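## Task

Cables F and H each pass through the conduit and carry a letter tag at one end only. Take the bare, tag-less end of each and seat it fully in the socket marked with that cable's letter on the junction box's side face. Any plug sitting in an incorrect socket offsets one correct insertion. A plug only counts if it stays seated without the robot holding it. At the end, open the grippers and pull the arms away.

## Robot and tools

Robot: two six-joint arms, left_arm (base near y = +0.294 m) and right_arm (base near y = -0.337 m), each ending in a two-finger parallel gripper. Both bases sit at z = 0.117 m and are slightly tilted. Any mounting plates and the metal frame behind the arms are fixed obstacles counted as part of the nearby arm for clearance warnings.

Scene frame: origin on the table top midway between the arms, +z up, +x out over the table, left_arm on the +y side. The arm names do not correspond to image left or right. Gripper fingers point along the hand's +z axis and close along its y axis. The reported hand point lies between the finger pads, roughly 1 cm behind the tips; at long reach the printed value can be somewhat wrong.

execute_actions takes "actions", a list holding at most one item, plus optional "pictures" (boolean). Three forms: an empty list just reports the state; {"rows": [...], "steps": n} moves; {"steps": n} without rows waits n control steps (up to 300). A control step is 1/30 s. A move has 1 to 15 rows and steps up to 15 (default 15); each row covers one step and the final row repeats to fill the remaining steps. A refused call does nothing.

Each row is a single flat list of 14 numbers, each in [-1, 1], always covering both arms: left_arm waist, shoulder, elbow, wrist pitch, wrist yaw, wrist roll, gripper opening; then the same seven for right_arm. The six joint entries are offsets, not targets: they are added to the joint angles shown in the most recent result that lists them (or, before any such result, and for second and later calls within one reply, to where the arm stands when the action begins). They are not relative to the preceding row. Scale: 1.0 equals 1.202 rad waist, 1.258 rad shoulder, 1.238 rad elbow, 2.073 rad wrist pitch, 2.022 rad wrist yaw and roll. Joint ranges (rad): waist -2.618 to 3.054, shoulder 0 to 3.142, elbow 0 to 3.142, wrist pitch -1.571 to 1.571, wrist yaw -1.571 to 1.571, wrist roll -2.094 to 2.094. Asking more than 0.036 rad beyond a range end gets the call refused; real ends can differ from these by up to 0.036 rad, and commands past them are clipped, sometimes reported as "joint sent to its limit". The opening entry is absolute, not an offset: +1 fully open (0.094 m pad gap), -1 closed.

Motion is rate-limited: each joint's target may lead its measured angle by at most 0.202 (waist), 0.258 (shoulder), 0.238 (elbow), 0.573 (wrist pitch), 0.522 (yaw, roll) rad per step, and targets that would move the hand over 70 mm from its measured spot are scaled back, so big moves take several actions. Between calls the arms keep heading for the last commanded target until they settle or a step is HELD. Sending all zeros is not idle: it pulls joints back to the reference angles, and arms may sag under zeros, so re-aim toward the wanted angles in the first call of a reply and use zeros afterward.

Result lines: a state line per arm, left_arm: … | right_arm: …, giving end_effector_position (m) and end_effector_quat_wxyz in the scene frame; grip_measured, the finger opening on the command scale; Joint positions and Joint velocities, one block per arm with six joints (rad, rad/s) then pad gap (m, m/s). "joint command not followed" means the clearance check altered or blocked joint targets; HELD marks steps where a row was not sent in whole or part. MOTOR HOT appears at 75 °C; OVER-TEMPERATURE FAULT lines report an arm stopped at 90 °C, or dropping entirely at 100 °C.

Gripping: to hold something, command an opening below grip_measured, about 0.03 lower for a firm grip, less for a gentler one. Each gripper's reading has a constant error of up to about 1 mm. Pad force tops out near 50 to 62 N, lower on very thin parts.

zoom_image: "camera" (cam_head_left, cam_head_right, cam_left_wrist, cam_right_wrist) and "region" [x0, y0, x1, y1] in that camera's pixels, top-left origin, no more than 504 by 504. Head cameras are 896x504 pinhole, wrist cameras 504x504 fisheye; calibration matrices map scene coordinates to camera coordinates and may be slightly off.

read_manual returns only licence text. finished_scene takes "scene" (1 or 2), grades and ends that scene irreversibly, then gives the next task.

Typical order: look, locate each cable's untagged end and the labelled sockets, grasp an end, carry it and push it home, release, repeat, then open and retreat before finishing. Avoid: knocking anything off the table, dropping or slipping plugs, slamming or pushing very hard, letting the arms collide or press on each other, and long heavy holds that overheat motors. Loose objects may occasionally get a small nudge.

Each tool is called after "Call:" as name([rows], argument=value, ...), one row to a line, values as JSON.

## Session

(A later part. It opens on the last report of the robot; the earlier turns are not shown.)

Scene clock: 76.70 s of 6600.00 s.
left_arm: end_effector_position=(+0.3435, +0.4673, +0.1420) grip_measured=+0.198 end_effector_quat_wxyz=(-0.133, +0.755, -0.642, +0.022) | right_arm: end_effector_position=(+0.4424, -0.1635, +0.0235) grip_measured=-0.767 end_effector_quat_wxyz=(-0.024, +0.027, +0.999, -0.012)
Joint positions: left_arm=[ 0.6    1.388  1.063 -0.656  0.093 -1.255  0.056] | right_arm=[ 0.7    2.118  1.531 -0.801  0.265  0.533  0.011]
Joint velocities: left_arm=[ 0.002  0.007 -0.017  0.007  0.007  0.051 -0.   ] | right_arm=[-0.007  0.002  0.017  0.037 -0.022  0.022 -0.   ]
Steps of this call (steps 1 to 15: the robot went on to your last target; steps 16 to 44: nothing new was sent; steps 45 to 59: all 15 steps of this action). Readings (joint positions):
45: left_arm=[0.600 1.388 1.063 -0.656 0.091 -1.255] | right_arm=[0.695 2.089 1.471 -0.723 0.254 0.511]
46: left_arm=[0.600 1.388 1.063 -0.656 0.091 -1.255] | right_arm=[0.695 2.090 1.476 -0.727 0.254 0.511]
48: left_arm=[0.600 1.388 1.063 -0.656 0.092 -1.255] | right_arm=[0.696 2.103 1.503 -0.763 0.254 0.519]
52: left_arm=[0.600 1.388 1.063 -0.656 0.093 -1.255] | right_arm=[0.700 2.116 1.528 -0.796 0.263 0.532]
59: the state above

Call:
execute_actions([
  {"rows":[[0,0,0,0,0,0,0.2,0,0,0,0.015,0,0,-0.82],[0,0,0,0,0,0,0.2,0,0,0,0.03,0,0,-0.82]],"steps":10},
])

Scene clock: 77.70 s of 6600.00 s.
left_arm: end_effector_position=(+0.3437, +0.4670, +0.1420) grip_measured=+0.198 end_effector_quat_wxyz=(-0.132, +0.755, -0.642, +0.023) | right_arm: end_effector_position=(+0.4428, -0.1631, +0.0237) grip_measured=-0.767 end_effector_quat_wxyz=(-0.023, +0.029, +0.999, -0.012)
Joint positions: left_arm=[ 0.6    1.388  1.063 -0.656  0.095 -1.255  0.056] | right_arm=[ 0.701  2.118  1.532 -0.8    0.267  0.537  0.011]
Joint velocities: left_arm=[ 0.007 -0.007  0.012  0.037 -0.022 -0.022  0.001] | right_arm=[-0.017  0.017 -0.012  0.007  0.022  0.051  0.   ]
Steps of this call (steps 1 to 15: the robot went on to your last target; steps 16 to 20: nothing new was sent; steps 21 to 30: all 10 steps of this action). Readings (joint positions):
21: left_arm=[0.600 1.388 1.063 -0.656 0.094 -1.255] | right_arm=[0.700 2.118 1.532 -0.802 0.266 0.534]
22: left_arm=[0.600 1.388 1.063 -0.656 0.094 -1.255] | right_arm=[0.701 2.118 1.532 -0.801 0.267 0.536]
24: left_arm=[0.600 1.388 1.063 -0.656 0.095 -1.255] | right_arm=[0.701 2.118 1.532 -0.800 0.267 0.537]
28: left_arm=[0.600 1.388 1.063 -0.656 0.095 -1.255] | right_arm=[0.701 2.118 1.532 -0.800 0.267 0.537]
30: the state above
camera_calibration (this result's frames):
cam_left_wrist: T_world_to_cam=[[0.85443, 0.435884, 0.282763, -0.540761], [0.240072, -0.81386, 0.529148, 0.232164], [0.460776, -0.384237, -0.80003, 0.248958], [0, 0, 0, 1]] pos_world=[0.291593, 0.520317, 0.229232]
cam_right_wrist: T_world_to_cam=[[-0.318929, -0.947682, 0.0135328, -0.0105274], [-0.769511, 0.267251, 0.580025, 0.420104], [-0.553296, 0.174573, -0.814486, 0.389312], [0, 0, 0, 1]] pos_world=[0.535322, -0.190213, 0.0735604]

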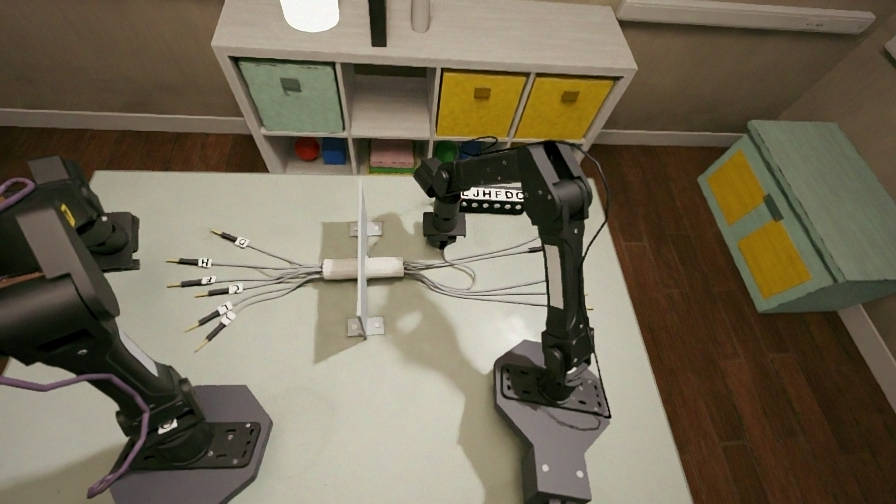

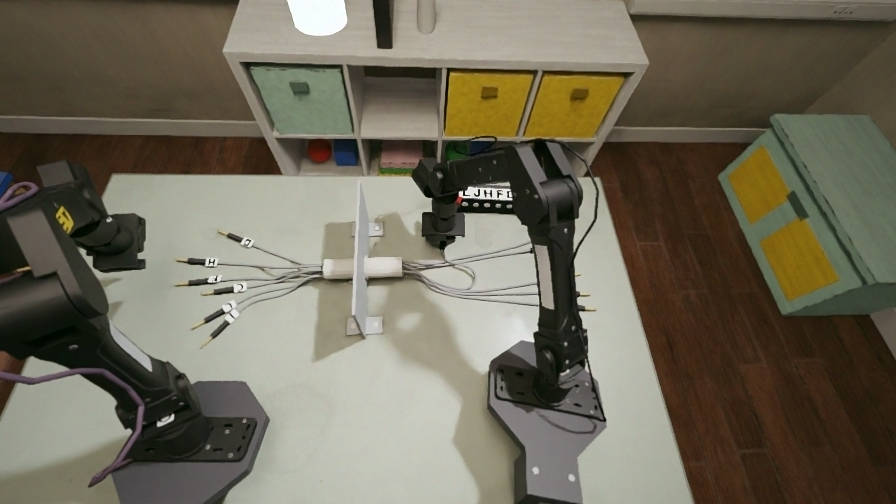

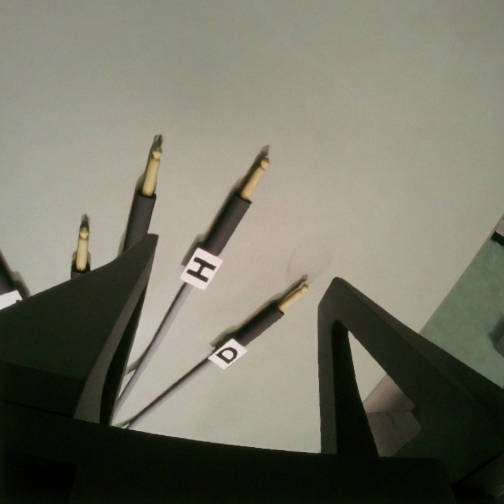

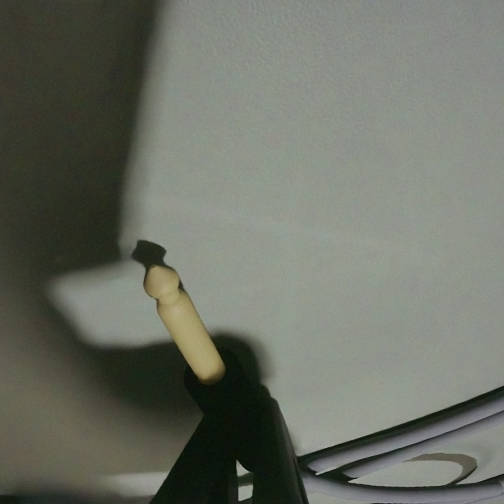

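Call:
execute_actions([
  {"rows":[[0,0,0,0,0,0,0.2,0,0,0,0,0,0,-0.7],[0,0,0,0,0,0,0.2,0,0,0,0,0,0,-0.5],[0,0,0,0,0,0,0.2,0,0,0,0,0,0,-0.4],[0,0,0,0,0,0,0.2,0,0,0,0,0,0,-0.4],[0,0,0,0,0,0,0.2,0,-0.02,0,0,0,0,-0.4],[0,0,0,0,0,0,0.2,0,-0.04,0,0,0,0,-0.4],[0,0,0,0,0,0,0.2,0,-0.06,0,0,0,0,-0.4],[0,0,0,0,0,0,0.2,0,-0.08,0,0,0,0,-0.4],[0,0,0,0,0,0,0.2,0,-0.1,0,0,0,0,-0.4],[0,0,0,0,0,0,0.2,0,-0.12,0,0,0,0,-0.4]],"steps":15},
])

Scene clock: 79.60 s of 6600.00 s.
left_arm: end_effector_position=(+0.3439, +0.4666, +0.1419) grip_measured=+0.198 end_effector_quat_wxyz=(-0.132, +0.755, -0.642, +0.024) | right_arm: end_effector_position=(+0.4691, -0.1653, +0.0756) grip_measured=-0.403 end_effector_quat_wxyz=(+0.034, +0.047, +0.998, +0.020)
Joint positions: left_arm=[ 0.6    1.388  1.063 -0.656  0.098 -1.255  0.056] | right_arm=[ 0.701  1.982  1.532 -0.801  0.265  0.538  0.028]
Joint velocities: left_arm=[-0.002  0.017  0.017 -0.022 -0.007 -0.007  0.   ] | right_arm=[-0.002 -0.266 -0.002  0.007 -0.022 -0.022 -0.   ]
Steps of this call (steps 1 to 15: the robot went on to your last target; steps 16 to 42: nothing new was sent; steps 43 to 57: all 15 steps of this action). Readings (joint positions):
43: left_arm=[0.600 1.388 1.063 -0.656 0.096 -1.255] | right_arm=[0.701 2.118 1.532 -0.802 0.267 0.538]
44: left_arm=[0.600 1.388 1.063 -0.656 0.097 -1.255] | right_arm=[0.701 2.118 1.532 -0.802 0.267 0.538]
46: left_arm=[0.600 1.388 1.063 -0.656 0.097 -1.255] | right_arm=[0.701 2.118 1.532 -0.802 0.267 0.538]
50: left_arm=[0.600 1.388 1.063 -0.656 0.098 -1.255] | right_arm=[0.701 2.104 1.532 -0.802 0.265 0.538]
57: the state above
camera_calibration (this result's frames):
cam_left_wrist: T_world_to_cam=[[0.854402, 0.435942, 0.282758, -0.540777], [0.23889, -0.812806, 0.531298, 0.231393], [0.461442, -0.386394, -0.798605, 0.249248], [0, 0, 0, 1]] pos_world=[0.291749, 0.520133, 0.229021]
cam_right_wrist: T_world_to_cam=[[-0.348853, -0.933575, -0.0820886, 0.0187018], [-0.822591, 0.263053, 0.504131, 0.440782], [-0.44905, 0.243393, -0.859717, 0.412517], [0, 0, 0, 1]] pos_world=[0.554348, -0.198893, 0.133972]

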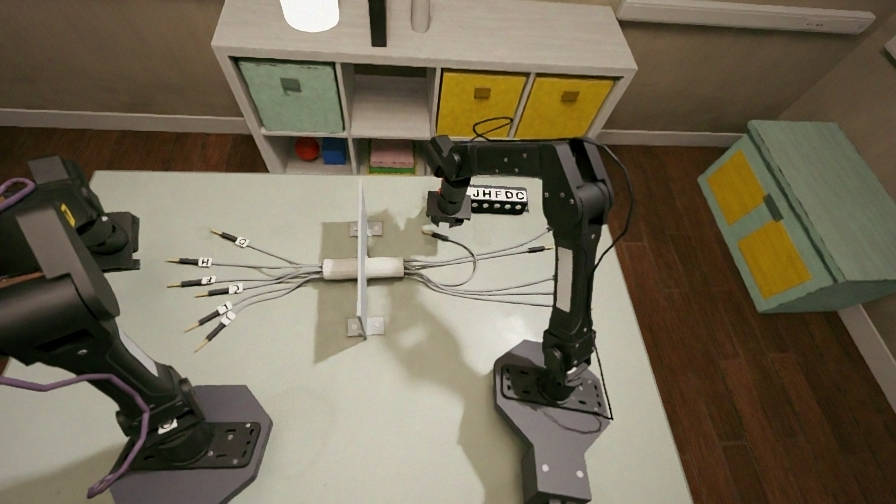

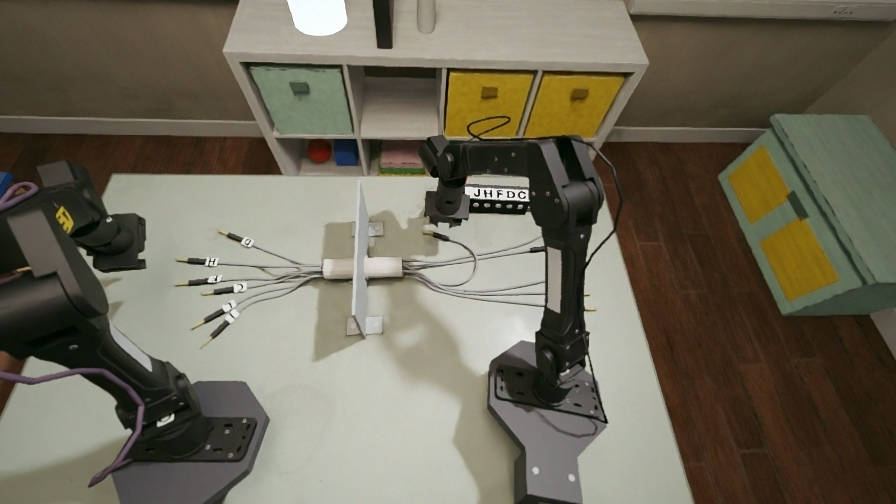

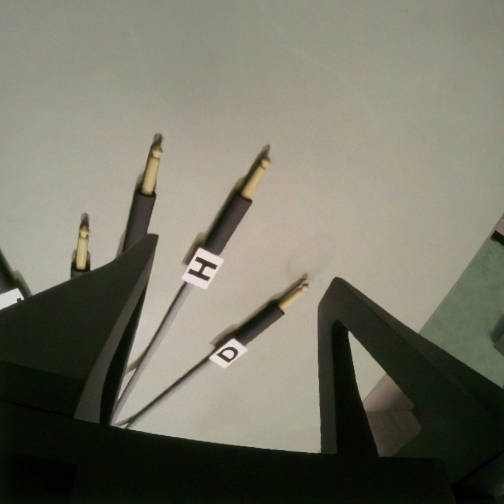

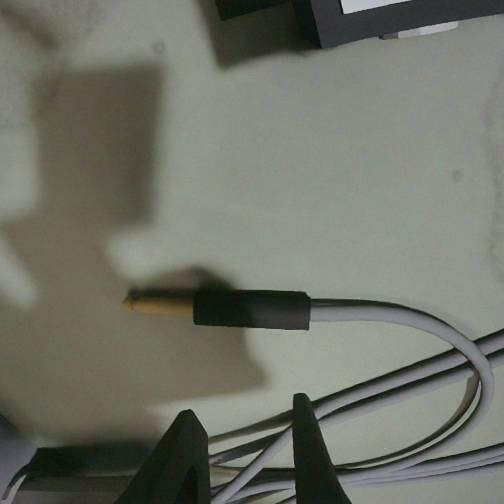

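Call:
execute_actions([
  {"rows":[[0,0,0,0,0,0,0.2,-0.03,-0.05,-0.04,0.04,-0.04,-0.1,-0.3],[0,0,0,0,0,0,0.2,-0.06,-0.1,-0.08,0.08,-0.08,-0.2,-0.3],[0,0,0,0,0,0,0.2,-0.09,-0.13,-0.12,0.12,-0.12,-0.3,-0.3],[0,0,0,0,0,0,0.2,-0.12,-0.153,-0.17,0.16,-0.16,-0.4,-0.3],[0,0,0,0,0,0,0.2,-0.15,-0.153,-0.22,0.2,-0.2,-0.5,-0.3],[0,0,0,0,0,0,0.2,-0.18,-0.153,-0.27,0.24,-0.24,-0.6,-0.3],[0,0,0,0,0,0,0.2,-0.2,-0.153,-0.32,0.27,-0.28,-0.68,-0.3],[0,0,0,0,0,0,0.2,-0.217,-0.153,-0.388,0.307,-0.329,-0.753,-0.3]],"steps":15},
], pictures=false)

Call:
execute_actions([
  {"steps":25},
])

Scene clock: 85.83 s of 6600.00 s.
left_arm: end_effector_position=(+0.3441, +0.4661, +0.1419) grip_measured=+0.198 end_effector_quat_wxyz=(-0.131, +0.755, -0.642, +0.025) | right_arm: end_effector_position=(+0.4479, -0.1879, +0.0471) grip_measured=-0.303 end_effector_quat_wxyz=(+0.189, -0.436, +0.856, +0.206)
Joint positions: left_arm=[ 0.6    1.388  1.063 -0.656  0.101 -1.255  0.056] | right_arm=[ 0.422  1.805  1.048 -0.26  -0.316 -0.737  0.033]
Joint velocities: left_arm=[-0.002 -0.007  0.007  0.081 -0.066 -0.081  0.   ] | right_arm=[ 0.085 -0.022 -0.022  0.462 -0.52  -1.663  0.   ]
Steps of this call (steps 1 to 15: the robot went on to your last target; steps 16 to 90: nothing new was sent; then 2.73 s passed at rest; steps 91 to 105: all 15 steps of this action). Readings (joint positions):
91: left_arm=[0.600 1.388 1.063 -0.656 0.099 -1.255] | right_arm=[0.698 1.972 1.526 -0.791 0.255 0.511]
92: left_arm=[0.600 1.388 1.063 -0.656 0.099 -1.255] | right_arm=[0.691 1.959 1.504 -0.761 0.228 0.450]
94: left_arm=[0.600 1.388 1.063 -0.656 0.100 -1.255] | right_arm=[0.651 1.904 1.421 -0.676 0.140 0.262]
98: left_arm=[0.600 1.388 1.063 -0.656 0.100 -1.255] | right_arm=[0.492 1.797 1.207 -0.429 -0.095 -0.127]
105: the state above

Scene clock: 86.67 s of 6600.00 s.
left_arm: end_effector_position=(+0.3441, +0.4661, +0.1419) grip_measured=+0.198 end_effector_quat_wxyz=(-0.131, +0.755, -0.642, +0.025) | right_arm: end_effector_position=(+0.4625, -0.1742, +0.0587) grip_measured=-0.303 end_effector_quat_wxyz=(-0.259, +0.534, -0.781, -0.195)
Joint positions: left_arm=[ 0.6    1.388  1.063 -0.656  0.101 -1.255  0.056] | right_arm=[ 0.426  1.805  1.048 -0.179 -0.381 -0.974  0.033]
Joint velocities: left_arm=[ 0.017 -0.002 -0.007 -0.007 -0.007  0.022  0.   ] | right_arm=[ 0.017  0.012  0.007  0.037 -0.066 -0.037  0.   ]
Steps of this call (steps 1 to 25: the robot went on to your last target). Readings (joint positions):
1: left_arm=[0.600 1.388 1.063 -0.656 0.101 -1.255] | right_arm=[0.425 1.805 1.048 -0.242 -0.331 -0.785]
2: left_arm=[0.600 1.388 1.063 -0.656 0.101 -1.255] | right_arm=[0.426 1.805 1.048 -0.226 -0.342 -0.823]
4: left_arm=[0.600 1.388 1.063 -0.656 0.101 -1.255] | right_arm=[0.426 1.805 1.048 -0.208 -0.357 -0.878]
8: left_arm=[0.600 1.388 1.063 -0.656 0.101 -1.255] | right_arm=[0.426 1.805 1.048 -0.190 -0.372 -0.935]
25: the state above
camera_calibration (this result's frames):
cam_left_wrist: T_world_to_cam=[[0.854374, 0.436001, 0.282752, -0.540792], [0.237706, -0.811747, 0.533444, 0.230621], [0.462105, -0.388549, -0.797175, 0.249536], [0, 0, 0, 1]] pos_world=[0.291906, 0.519949, 0.228811]
cam_right_wrist: T_world_to_cam=[[0.828567, -0.520176, -0.207108, -0.458515], [-0.540914, -0.839194, -0.0562747, 0.156855], [-0.144531, 0.158655, -0.976698, 0.24842], [0, 0, 0, 1]] pos_world=[0.500659, -0.14629, 0.156496]

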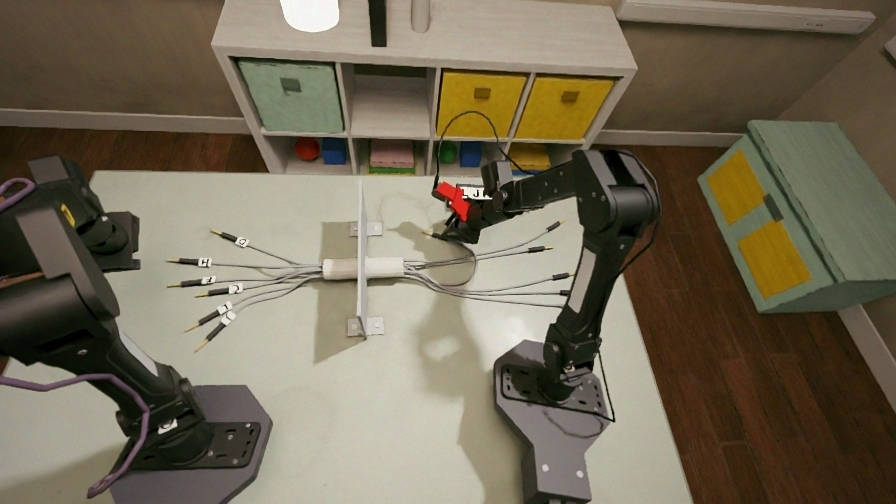

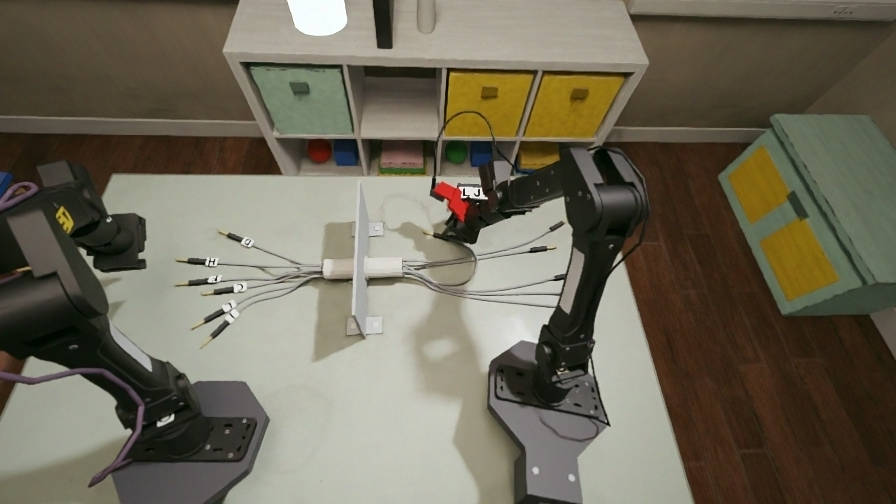

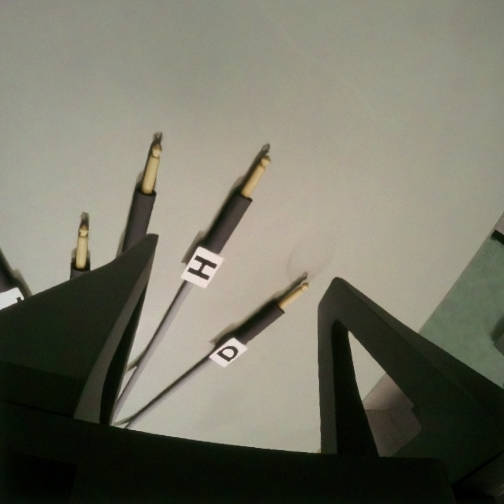

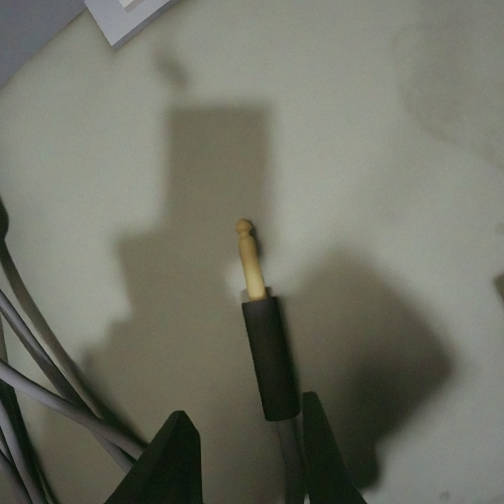

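Call:
execute_actions([
  {"rows":[[0,0,0,0,0,0,0.2,0.01,0.015,0,0.015,-0.005,0,-0.3],[0,0,0,0,0,0,0.2,0.02,0.03,-0.005,0.03,-0.01,-0.005,-0.3],[0,0,0,0,0,0,0.2,0.025,0.05,-0.01,0.045,-0.015,-0.01,-0.3],[0,0,0,0,0,0,0.2,0.025,0.07,-0.012,0.06,-0.015,-0.01,-0.3],[0,0,0,0,0,0,0.2,0.025,0.088,-0.012,0.075,-0.015,-0.01,-0.3]],"steps":15},
])

Scene clock: 88.37 s of 6600.00 s.
left_arm: end_effector_position=(+0.3443, +0.4657, +0.1419) grip_measured=+0.198 end_effector_quat_wxyz=(-0.131, +0.755, -0.642, +0.026) | right_arm: end_effector_position=(+0.4637, -0.1594, +0.0255) grip_measured=-0.303 end_effector_quat_wxyz=(-0.267, +0.542, -0.772, -0.199)
Joint positions: left_arm=[ 0.6    1.388  1.063 -0.656  0.103 -1.255  0.056] | right_arm=[ 0.44   1.924  1.048 -0.05  -0.39  -0.983  0.033]
Joint velocities: left_arm=[-0.022  0.002 -0.007 -0.007  0.022  0.037 -0.   ] | right_arm=[-0.012  0.012  0.002  0.022  0.007  0.022 -0.   ]
Steps of this call (steps 1 to 15: the robot went on to your last target; steps 16 to 36: nothing new was sent; steps 37 to 51: all 15 steps of this action). Readings (joint positions):
37: left_arm=[0.600 1.388 1.063 -0.656 0.101 -1.255] | right_arm=[0.426 1.805 1.048 -0.178 -0.381 -0.975]
38: left_arm=[0.600 1.388 1.063 -0.656 0.102 -1.255] | right_arm=[0.427 1.807 1.048 -0.172 -0.381 -0.975]
40: left_arm=[0.600 1.388 1.063 -0.656 0.102 -1.255] | right_arm=[0.430 1.827 1.048 -0.138 -0.385 -0.977]
44: left_arm=[0.600 1.388 1.063 -0.656 0.103 -1.255] | right_arm=[0.439 1.903 1.048 -0.076 -0.389 -0.981]
51: the state above
camera_calibration (this result's frames):
cam_left_wrist: T_world_to_cam=[[0.854346, 0.43606, 0.282747, -0.540807], [0.23652, -0.810682, 0.535587, 0.229848], [0.462765, -0.390701, -0.795739, 0.249822], [0, 0, 0, 1]] pos_world=[0.292063, 0.519764, 0.228601]
cam_right_wrist: T_world_to_cam=[[0.84256, -0.499745, -0.200868, -0.462094], [-0.521987, -0.849574, -0.0758459, 0.158136], [-0.132749, 0.168755, -0.976678, 0.209939], [0, 0, 0, 1]] pos_world=[0.499756, -0.132009, 0.124217]

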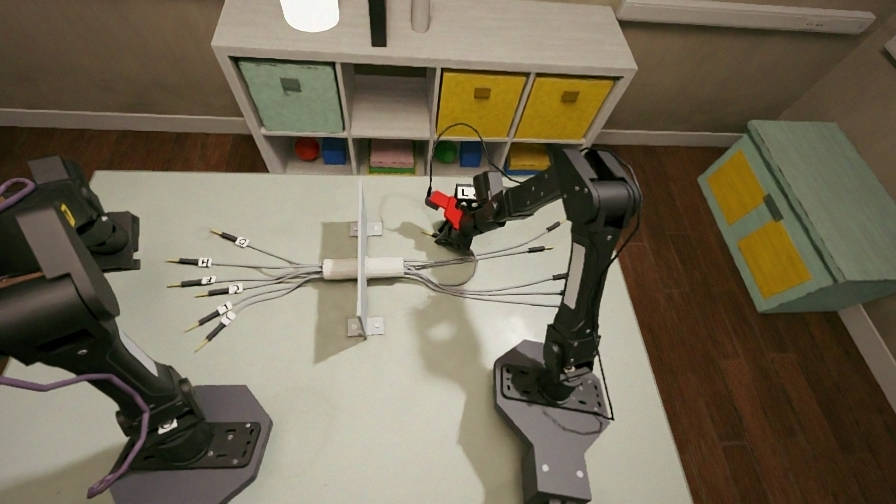

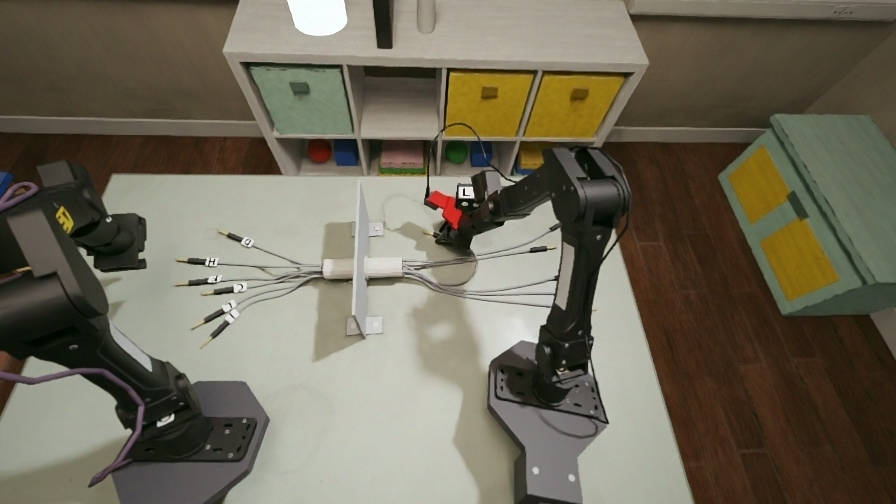

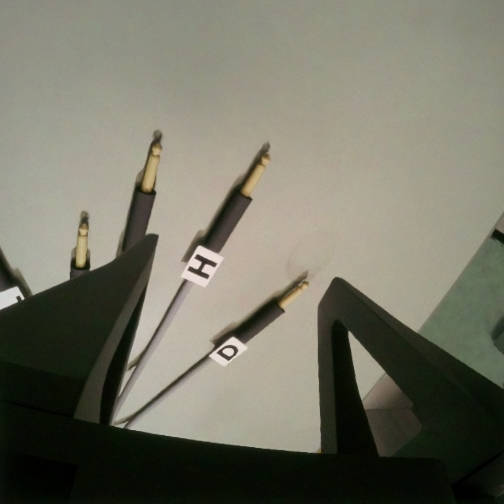

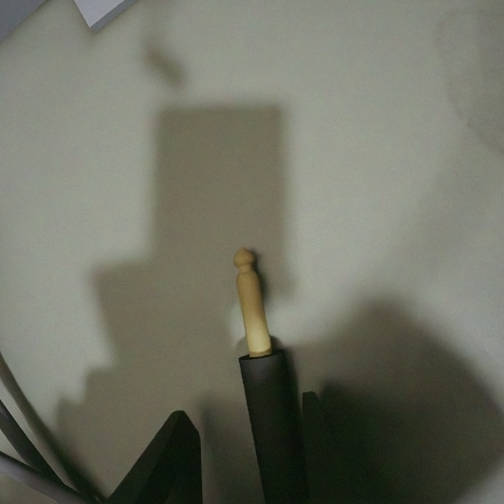

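Call:
execute_actions([
  {"rows":[[0,0,0,0,0,0,0.2,0,0.015,0,0.005,0,0,-0.3],[0,0,0,0,0,0,0.2,0,0.03,0,0.008,0,0,-0.3],[0,0,0,0,0,0,0.2,0,0.03,0,0.008,0,0,-0.3],[0,0,0,0,0,0,0.2,0,0.03,0,0.008,0,0,-0.3],[0,0,0,0,0,0,0.2,0,0.03,0,0.008,0,0,-0.3],[0,0,0,0,0,0,0.2,0,0.03,0,0.008,0,0,-0.5],[0,0,0,0,0,0,0.2,0,0.03,0,0.008,0,0,-0.5],[0,0,0,0,0,0,0.2,0,0.03,0,0.008,0,0,-0.65],[0,0,0,0,0,0,0.2,0,0.03,0,0.008,0,0,-0.65],[0,0,0,0,0,0,0.2,0,0.03,0,0.008,0,0,-0.82]],"steps":15},
])

Scene clock: 90.20 s of 6600.00 s.
left_arm: end_effector_position=(+0.3445, +0.4653, +0.1419) grip_measured=+0.198 end_effector_quat_wxyz=(-0.130, +0.755, -0.642, +0.027) | right_arm: end_effector_position=(+0.4644, -0.1584, +0.0207) grip_measured=-0.768 end_effector_quat_wxyz=(-0.268, +0.543, -0.771, -0.198)
Joint positions: left_arm=[ 0.6    1.388  1.063 -0.656  0.106 -1.255  0.056] | right_arm=[ 0.44   1.941  1.048 -0.03  -0.389 -0.984  0.011]
Joint velocities: left_arm=[-0.002  0.002 -0.007  0.007  0.051 -0.037  0.001] | right_arm=[ 0.007  0.002 -0.007  0.022 -0.007  0.066  0.001]
Steps of this call (steps 1 to 30: the robot went on to your last target; steps 31 to 40: nothing new was sent; steps 41 to 55: all 15 steps of this action). Readings (joint positions):
41: left_arm=[0.600 1.388 1.063 -0.656 0.104 -1.255] | right_arm=[0.440 1.924 1.048 -0.039 -0.390 -0.984]
42: left_arm=[0.600 1.388 1.063 -0.656 0.104 -1.255] | right_arm=[0.440 1.927 1.048 -0.039 -0.390 -0.984]
44: left_arm=[0.600 1.388 1.063 -0.656 0.105 -1.255] | right_arm=[0.440 1.937 1.048 -0.036 -0.389 -0.984]
48: left_arm=[0.600 1.388 1.063 -0.656 0.105 -1.255] | right_arm=[0.440 1.941 1.048 -0.030 -0.392 -0.984]
55: the state above
camera_calibration (this result's frames):
cam_left_wrist: T_world_to_cam=[[0.854322, 0.43611, 0.282742, -0.54082], [0.235503, -0.809764, 0.53742, 0.229185], [0.463328, -0.392543, -0.794504, 0.250066], [0, 0, 0, 1]] pos_world=[0.292198, 0.519605, 0.228422]
cam_right_wrist: T_world_to_cam=[[0.843298, -0.500004, -0.19709, -0.463635], [-0.521811, -0.849535, -0.0774841, 0.158876], [-0.128692, 0.168186, -0.977319, 0.203197], [0, 0, 0, 1]] pos_world=[0.500036, -0.131024, 0.11952]

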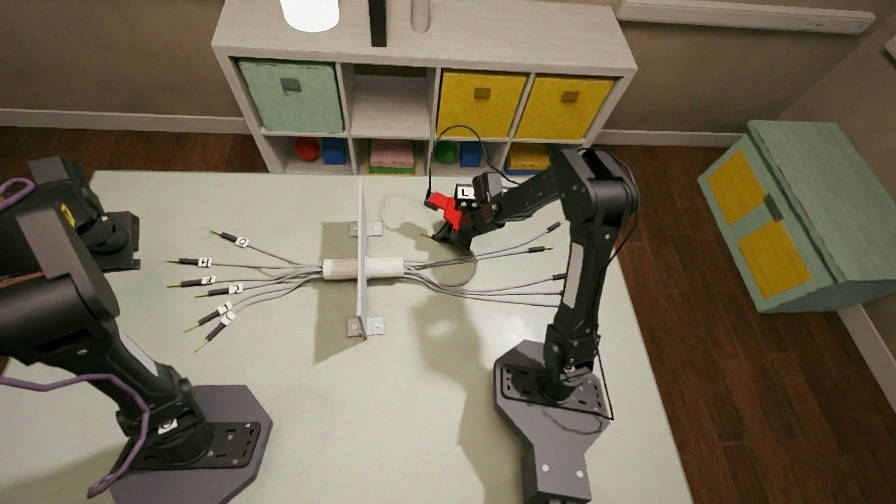

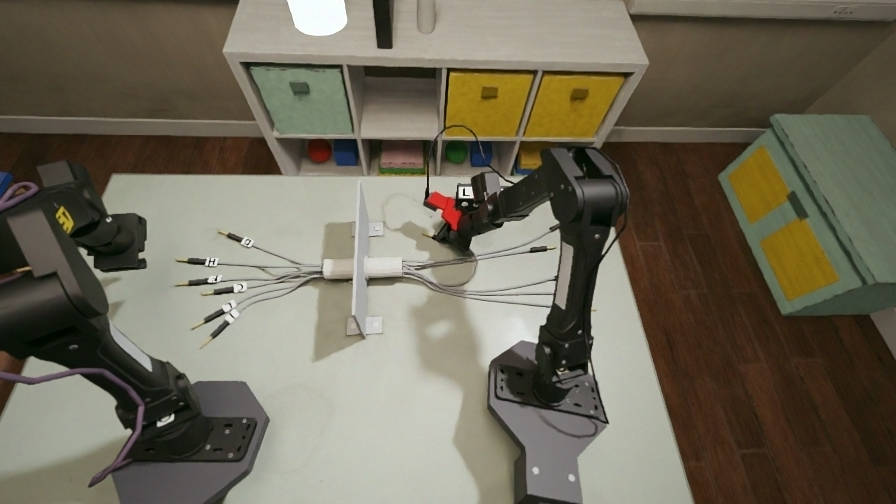

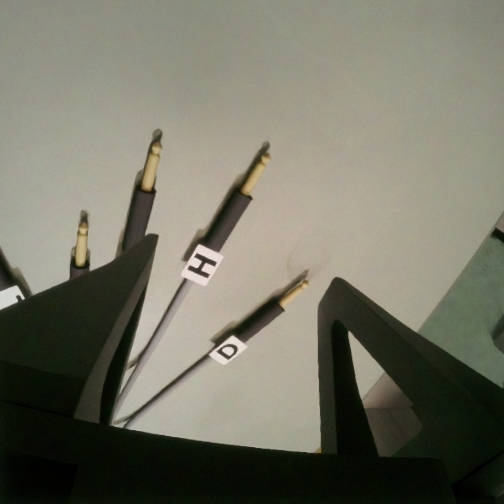

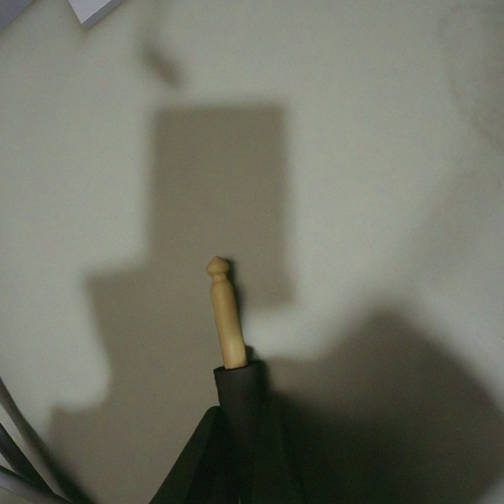

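Call:
execute_actions([
  {"rows":[[0,0,0,0,0,0,0.2,0,-0.03,-0.02,0,0,0,-0.82],[0,0,0,0,0,0,0.2,0,-0.06,-0.05,0.01,0.02,0.03,-0.82],[0,0,0,0,0,0,0.2,0,-0.09,-0.08,0.03,0.05,0.07,-0.82],[0,0,0,0,0,0,0.2,0,-0.115,-0.11,0.05,0.08,0.12,-0.82],[0,0,0,0,0,0,0.2,0,-0.135,-0.14,0.07,0.11,0.17,-0.82],[0,0,0,0,0,0,0.2,0,-0.15,-0.17,0.09,0.14,0.22,-0.82],[0,0,0,0,0,0,0.2,0,-0.165,-0.2,0.11,0.17,0.27,-0.82],[0,0,0,0,0,0,0.2,0,-0.18,-0.23,0.13,0.2,0.32,-0.82],[0,0,0,0,0,0,0.2,-0.005,-0.19,-0.26,0.155,0.23,0.36,-0.82],[0,0,0,0,0,0,0.2,-0.005,-0.2,-0.29,0.18,0.26,0.4,-0.82],[0,0,0,0,0,0,0.2,-0.01,-0.21,-0.32,0.205,0.29,0.44,-0.82],[0,0,0,0,0,0,0.2,-0.01,-0.22,-0.35,0.23,0.32,0.48,-0.82],[0,0,0,0,0,0,0.2,-0.012,-0.225,-0.378,0.255,0.347,0.522,-0.82]],"steps":15},
], pictures=false)

Call:
execute_actions([
  {"steps":20},
])

Scene clock: 94.30 s of 6600.00 s.
left_arm: end_effector_position=(+0.3447, +0.4650, +0.1419) grip_measured=+0.198 end_effector_quat_wxyz=(-0.130, +0.755, -0.643, +0.028) | right_arm: end_effector_position=(+0.4382, -0.2671, +0.0234) grip_measured=-0.768 end_effector_quat_wxyz=(+0.270, -0.123, +0.955, +0.022)
Joint positions: left_arm=[ 0.6    1.388  1.063 -0.656  0.108 -1.255  0.056] | right_arm=[ 0.435  1.69   0.61   0.365  0.163 -0.157  0.011]
Joint velocities: left_arm=[ 0.012 -0.007 -0.012  0.007 -0.007 -0.051 -0.001] | right_arm=[-0.051 -0.081 -0.525  0.828  0.857  1.458 -0.001]
Steps of this call (steps 1 to 15: the robot went on to your last target; steps 16 to 90: nothing new was sent; then 0.60 s passed at rest; steps 91 to 105: all 15 steps of this action). Readings (joint positions):
91: left_arm=[0.600 1.388 1.063 -0.656 0.106 -1.255] | right_arm=[0.440 1.941 1.048 -0.030 -0.389 -0.984]
92: left_arm=[0.600 1.388 1.063 -0.656 0.107 -1.255] | right_arm=[0.440 1.936 1.042 -0.024 -0.384 -0.977]
94: left_arm=[0.600 1.388 1.063 -0.656 0.107 -1.255] | right_arm=[0.440 1.897 0.992 0.002 -0.342 -0.921]
98: left_arm=[0.600 1.388 1.063 -0.656 0.108 -1.255] | right_arm=[0.440 1.778 0.845 0.097 -0.183 -0.672]
105: the state above

Scene clock: 94.97 s of 6600.00 s.
left_arm: end_effector_position=(+0.3448, +0.4649, +0.1419) grip_measured=+0.198 end_effector_quat_wxyz=(-0.130, +0.755, -0.643, +0.029) | right_arm: end_effector_position=(+0.4564, -0.2924, +0.0354) grip_measured=-0.768 end_effector_quat_wxyz=(+0.316, +0.013, +0.948, -0.011)
Joint positions: left_arm=[ 0.6    1.388  1.063 -0.656  0.108 -1.255  0.056] | right_arm=[0.433 1.689 0.594 0.48  0.305 0.059 0.011]
Joint velocities: left_arm=[ 0.022 -0.002 -0.002 -0.022 -0.007 -0.007 -0.   ] | right_arm=[ 0.007  0.002  0.007 -0.037 -0.037 -0.022 -0.001]
Steps of this call (steps 1 to 20: the robot went on to your last target). Readings (joint positions):
1: left_arm=[0.600 1.388 1.063 -0.656 0.108 -1.255] | right_arm=[0.434 1.689 0.598 0.389 0.189 -0.114]
2: left_arm=[0.600 1.388 1.063 -0.656 0.108 -1.255] | right_arm=[0.434 1.689 0.594 0.405 0.214 -0.078]
4: left_arm=[0.600 1.388 1.063 -0.656 0.108 -1.255] | right_arm=[0.433 1.689 0.594 0.431 0.250 -0.028]
8: left_arm=[0.600 1.388 1.063 -0.656 0.108 -1.255] | right_arm=[0.433 1.689 0.594 0.464 0.285 0.026]
20: the state above
camera_calibration (this result's frames):
cam_left_wrist: T_world_to_cam=[[0.854293, 0.436168, 0.282736, -0.540835], [0.234314, -0.808689, 0.539555, 0.228411], [0.463982, -0.394689, -0.793058, 0.250348], [0, 0, 0, 1]] pos_world=[0.292355, 0.519419, 0.228214]
cam_right_wrist: T_world_to_cam=[[-0.228037, -0.95966, -0.164471, -0.167544], [-0.969846, 0.238803, -0.0486928, 0.563729], [0.0860048, 0.148408, -0.985179, 0.135599], [0, 0, 0, 1]] pos_world=[0.496862, -0.31553, 0.133483]

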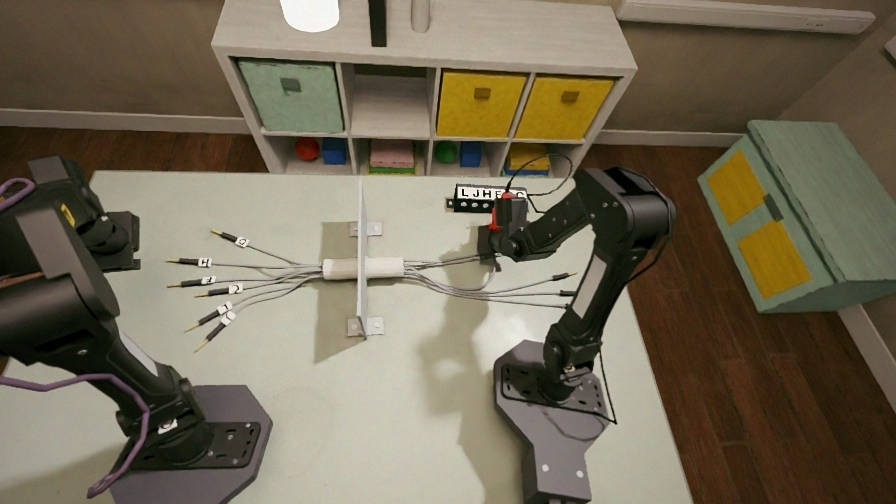

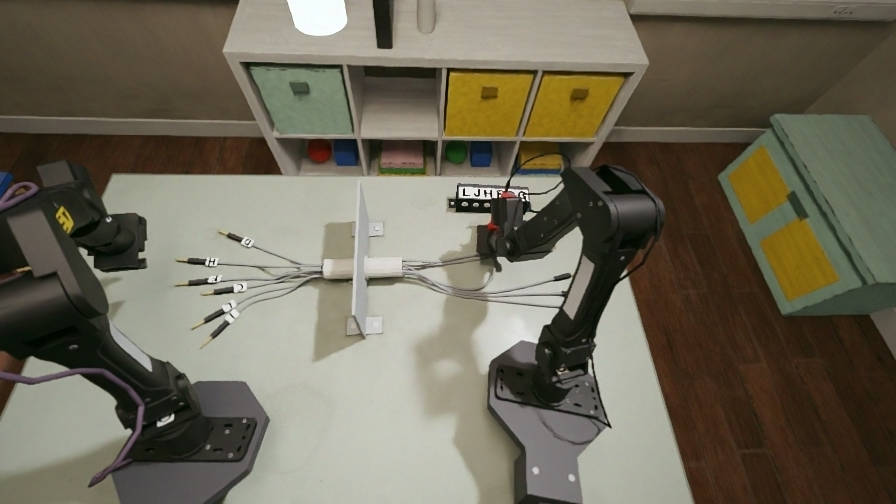

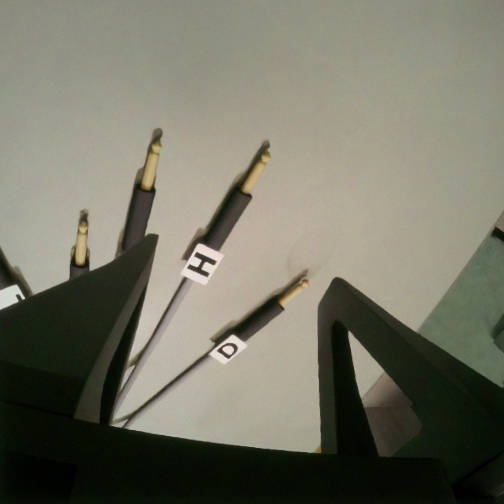

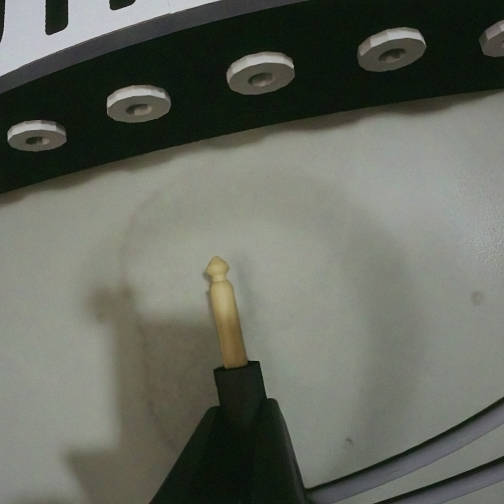

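Call:
execute_actions([
  {"rows":[[0,0,0,0,0,0,0.2,0.01,0,0.02,0.012,0,0,-0.82],[0,0,0,0,0,0,0.2,0.02,0.015,0.04,0.015,0,0,-0.82],[0,0,0,0,0,0,0.2,0.025,0.03,0.058,0.015,0,0,-0.82],[0,0,0,0,0,0,0.2,0.025,0.04,0.058,0.015,0,0,-0.82]],"steps":15},
])

Scene clock: 100.30 s of 6600.00 s.
left_arm: end_effector_position=(+0.3449, +0.4646, +0.1418) grip_measured=+0.198 end_effector_quat_wxyz=(-0.129, +0.755, -0.643, +0.030) | right_arm: end_effector_position=(+0.4708, -0.2839, +0.0361) grip_measured=-0.768 end_effector_quat_wxyz=(+0.327, +0.012, +0.945, -0.006)
Joint positions: left_arm=[ 0.6    1.388  1.063 -0.656  0.111 -1.255  0.056] | right_arm=[0.446 1.728 0.64  0.495 0.307 0.062 0.011]
Joint velocities: left_arm=[-0.007 -0.002  0.012  0.051  0.022 -0.037 -0.001] | right_arm=[-0.002 -0.007 -0.007 -0.081 -0.125  0.037 -0.   ]
Steps of this call (steps 1 to 15: the robot went on to your last target; steps 16 to 90: nothing new was sent; then 1.83 s passed at rest; steps 91 to 105: all 15 steps of this action). Readings (joint positions):
91: left_arm=[0.600 1.388 1.063 -0.656 0.108 -1.255] | right_arm=[0.433 1.689 0.594 0.481 0.307 0.062]
92: left_arm=[0.600 1.388 1.063 -0.656 0.109 -1.255] | right_arm=[0.433 1.689 0.596 0.482 0.307 0.062]
94: left_arm=[0.600 1.388 1.063 -0.656 0.110 -1.255] | right_arm=[0.437 1.703 0.615 0.483 0.307 0.062]
98: left_arm=[0.600 1.388 1.063 -0.656 0.110 -1.255] | right_arm=[0.446 1.726 0.640 0.495 0.307 0.062]
105: the state above
camera_calibration (this result's frames):
cam_left_wrist: T_world_to_cam=[[0.85427, 0.436219, 0.282731, -0.540848], [0.233293, -0.807762, 0.541382, 0.227747], [0.46454, -0.396527, -0.791814, 0.250588], [0, 0, 0, 1]] pos_world=[0.29249, 0.519259, 0.228036]
cam_right_wrist: T_world_to_cam=[[-0.218883, -0.959306, -0.178387, -0.159739], [-0.969738, 0.234133, -0.0692109, 0.575094], [0.108161, 0.157839, -0.981523, 0.125882], [0, 0, 0, 1]] pos_world=[0.509111, -0.307756, 0.134864]

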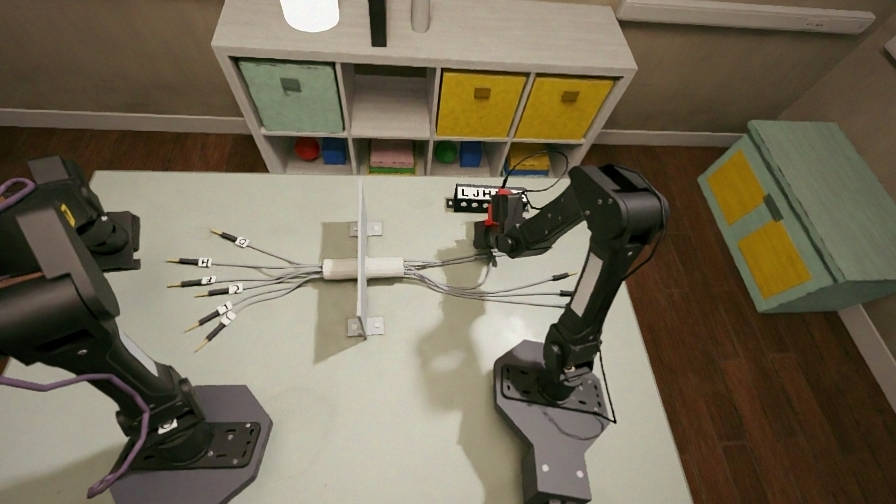

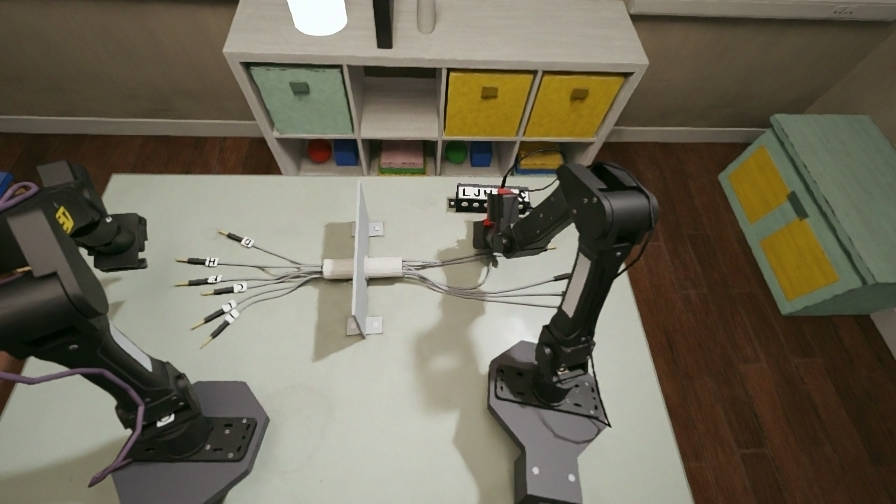

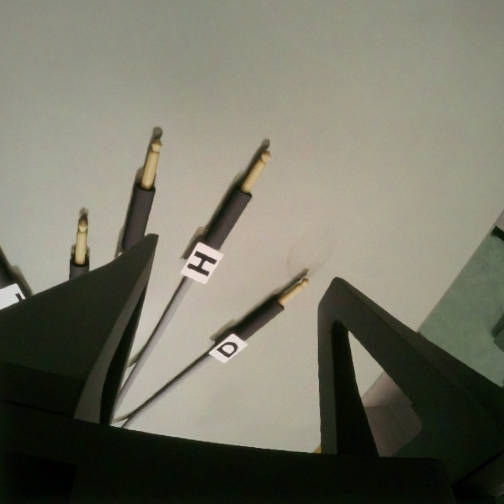

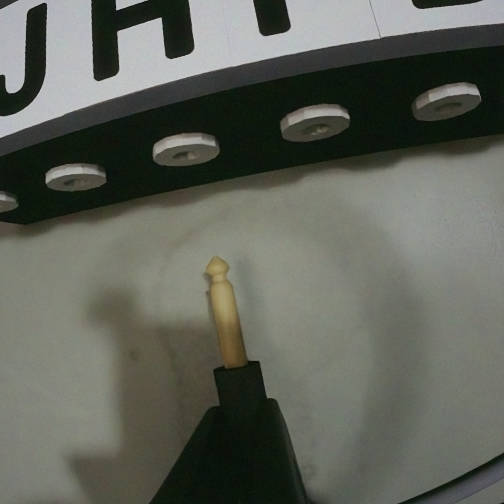

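Call:
execute_actions([
  {"rows":[[0,0,0,0,0,0,0.2,0,-0.02,0,-0.005,0,0,-0.82],[0,0,0,0,0,0,0.2,0,-0.04,0,-0.015,0,0,-0.82],[0,0,0,0,0,0,0.2,0,-0.06,0,-0.025,0,0,-0.82],[0,0,0,0,0,0,0.2,0,-0.082,0,-0.036,0,0,-0.82]],"steps":15},
])

Scene clock: 104.43 s of 6600.00 s.
left_arm: end_effector_position=(+0.3451, +0.4642, +0.1418) grip_measured=+0.198 end_effector_quat_wxyz=(-0.129, +0.754, -0.643, +0.031) | right_arm: end_effector_position=(+0.4737, -0.2874, +0.0558) grip_measured=-0.768 end_effector_quat_wxyz=(+0.335, +0.015, +0.942, -0.005)
Joint positions: left_arm=[ 0.6    1.388  1.063 -0.656  0.113 -1.255  0.056] | right_arm=[0.446 1.648 0.64  0.434 0.307 0.062 0.011]
Joint velocities: left_arm=[-0.022 -0.002 -0.012  0.051 -0.066  0.037  0.   ] | right_arm=[-0.002 -0.007 -0.002 -0.007 -0.051 -0.022 -0.   ]
Steps of this call (steps 1 to 15: the robot went on to your last target; steps 16 to 90: nothing new was sent; then 0.63 s passed at rest; steps 91 to 105: all 15 steps of this action). Readings (joint positions):
91: left_arm=[0.600 1.388 1.063 -0.656 0.111 -1.255] | right_arm=[0.446 1.728 0.640 0.495 0.307 0.062]
92: left_arm=[0.600 1.388 1.063 -0.656 0.112 -1.255] | right_arm=[0.446 1.726 0.640 0.492 0.307 0.062]
94: left_arm=[0.600 1.388 1.063 -0.656 0.112 -1.255] | right_arm=[0.446 1.707 0.640 0.468 0.307 0.062]
98: left_arm=[0.600 1.388 1.063 -0.656 0.113 -1.255] | right_arm=[0.446 1.654 0.640 0.447 0.307 0.062]
105: the state above
camera_calibration (this result's frames):
cam_left_wrist: T_world_to_cam=[[0.854246, 0.436269, 0.282726, -0.540861], [0.232272, -0.806831, 0.543206, 0.227082], [0.465096, -0.398362, -0.790565, 0.250827], [0, 0, 0, 1]] pos_world=[0.292625, 0.519098, 0.227858]
cam_right_wrist: T_world_to_cam=[[-0.219153, -0.957854, -0.185708, -0.157966], [-0.967577, 0.237853, -0.0849759, 0.58094], [0.125566, 0.161064, -0.978924, 0.138054], [0, 0, 0, 1]] pos_world=[0.51015, -0.311722, 0.155174]

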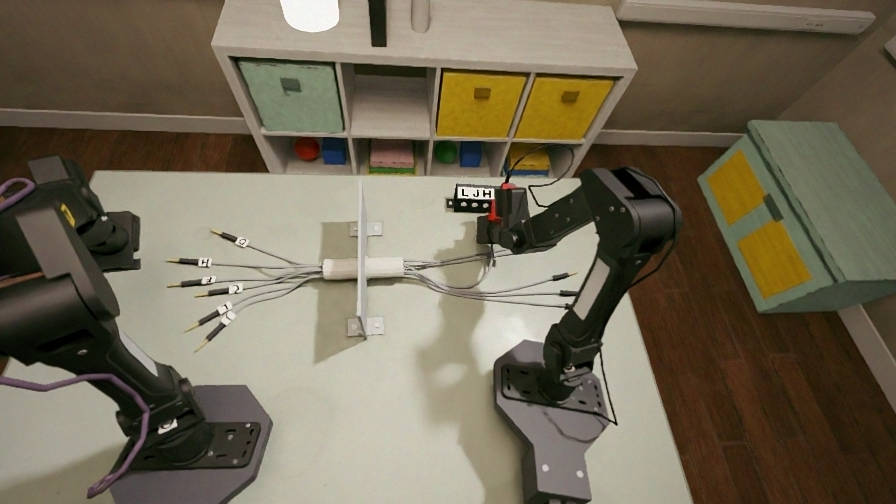

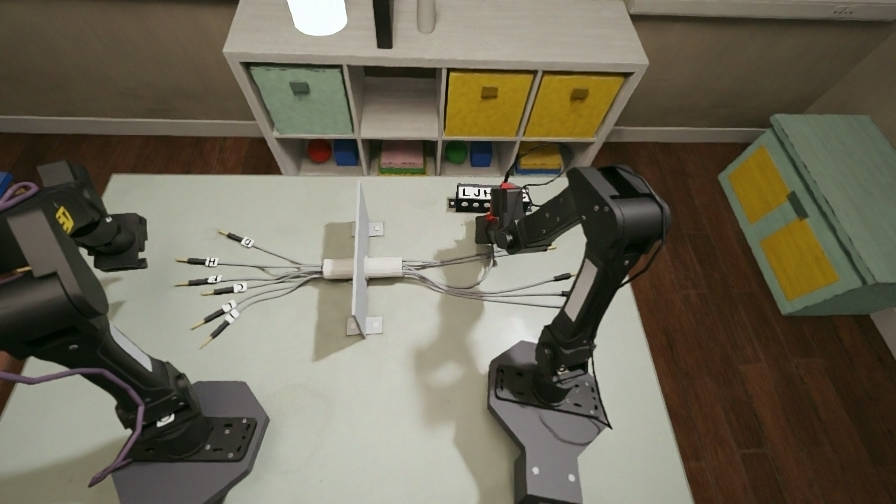

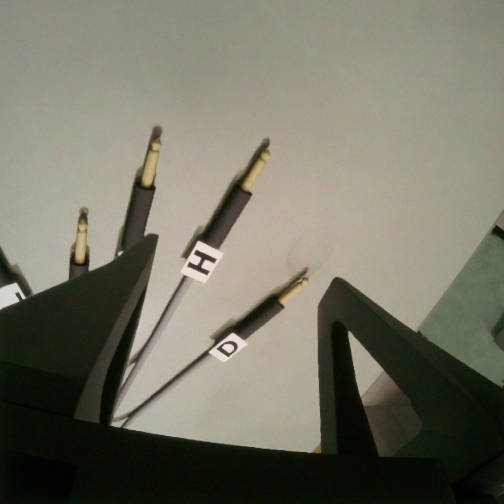

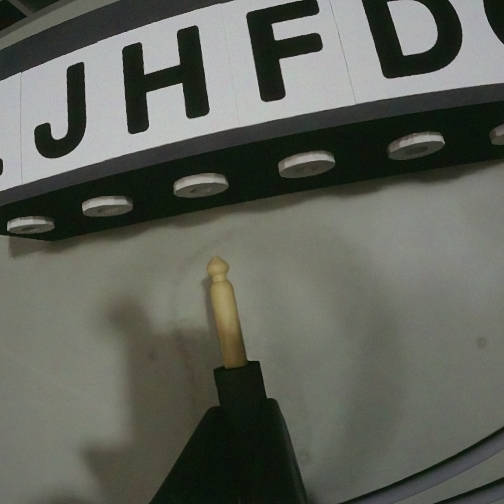

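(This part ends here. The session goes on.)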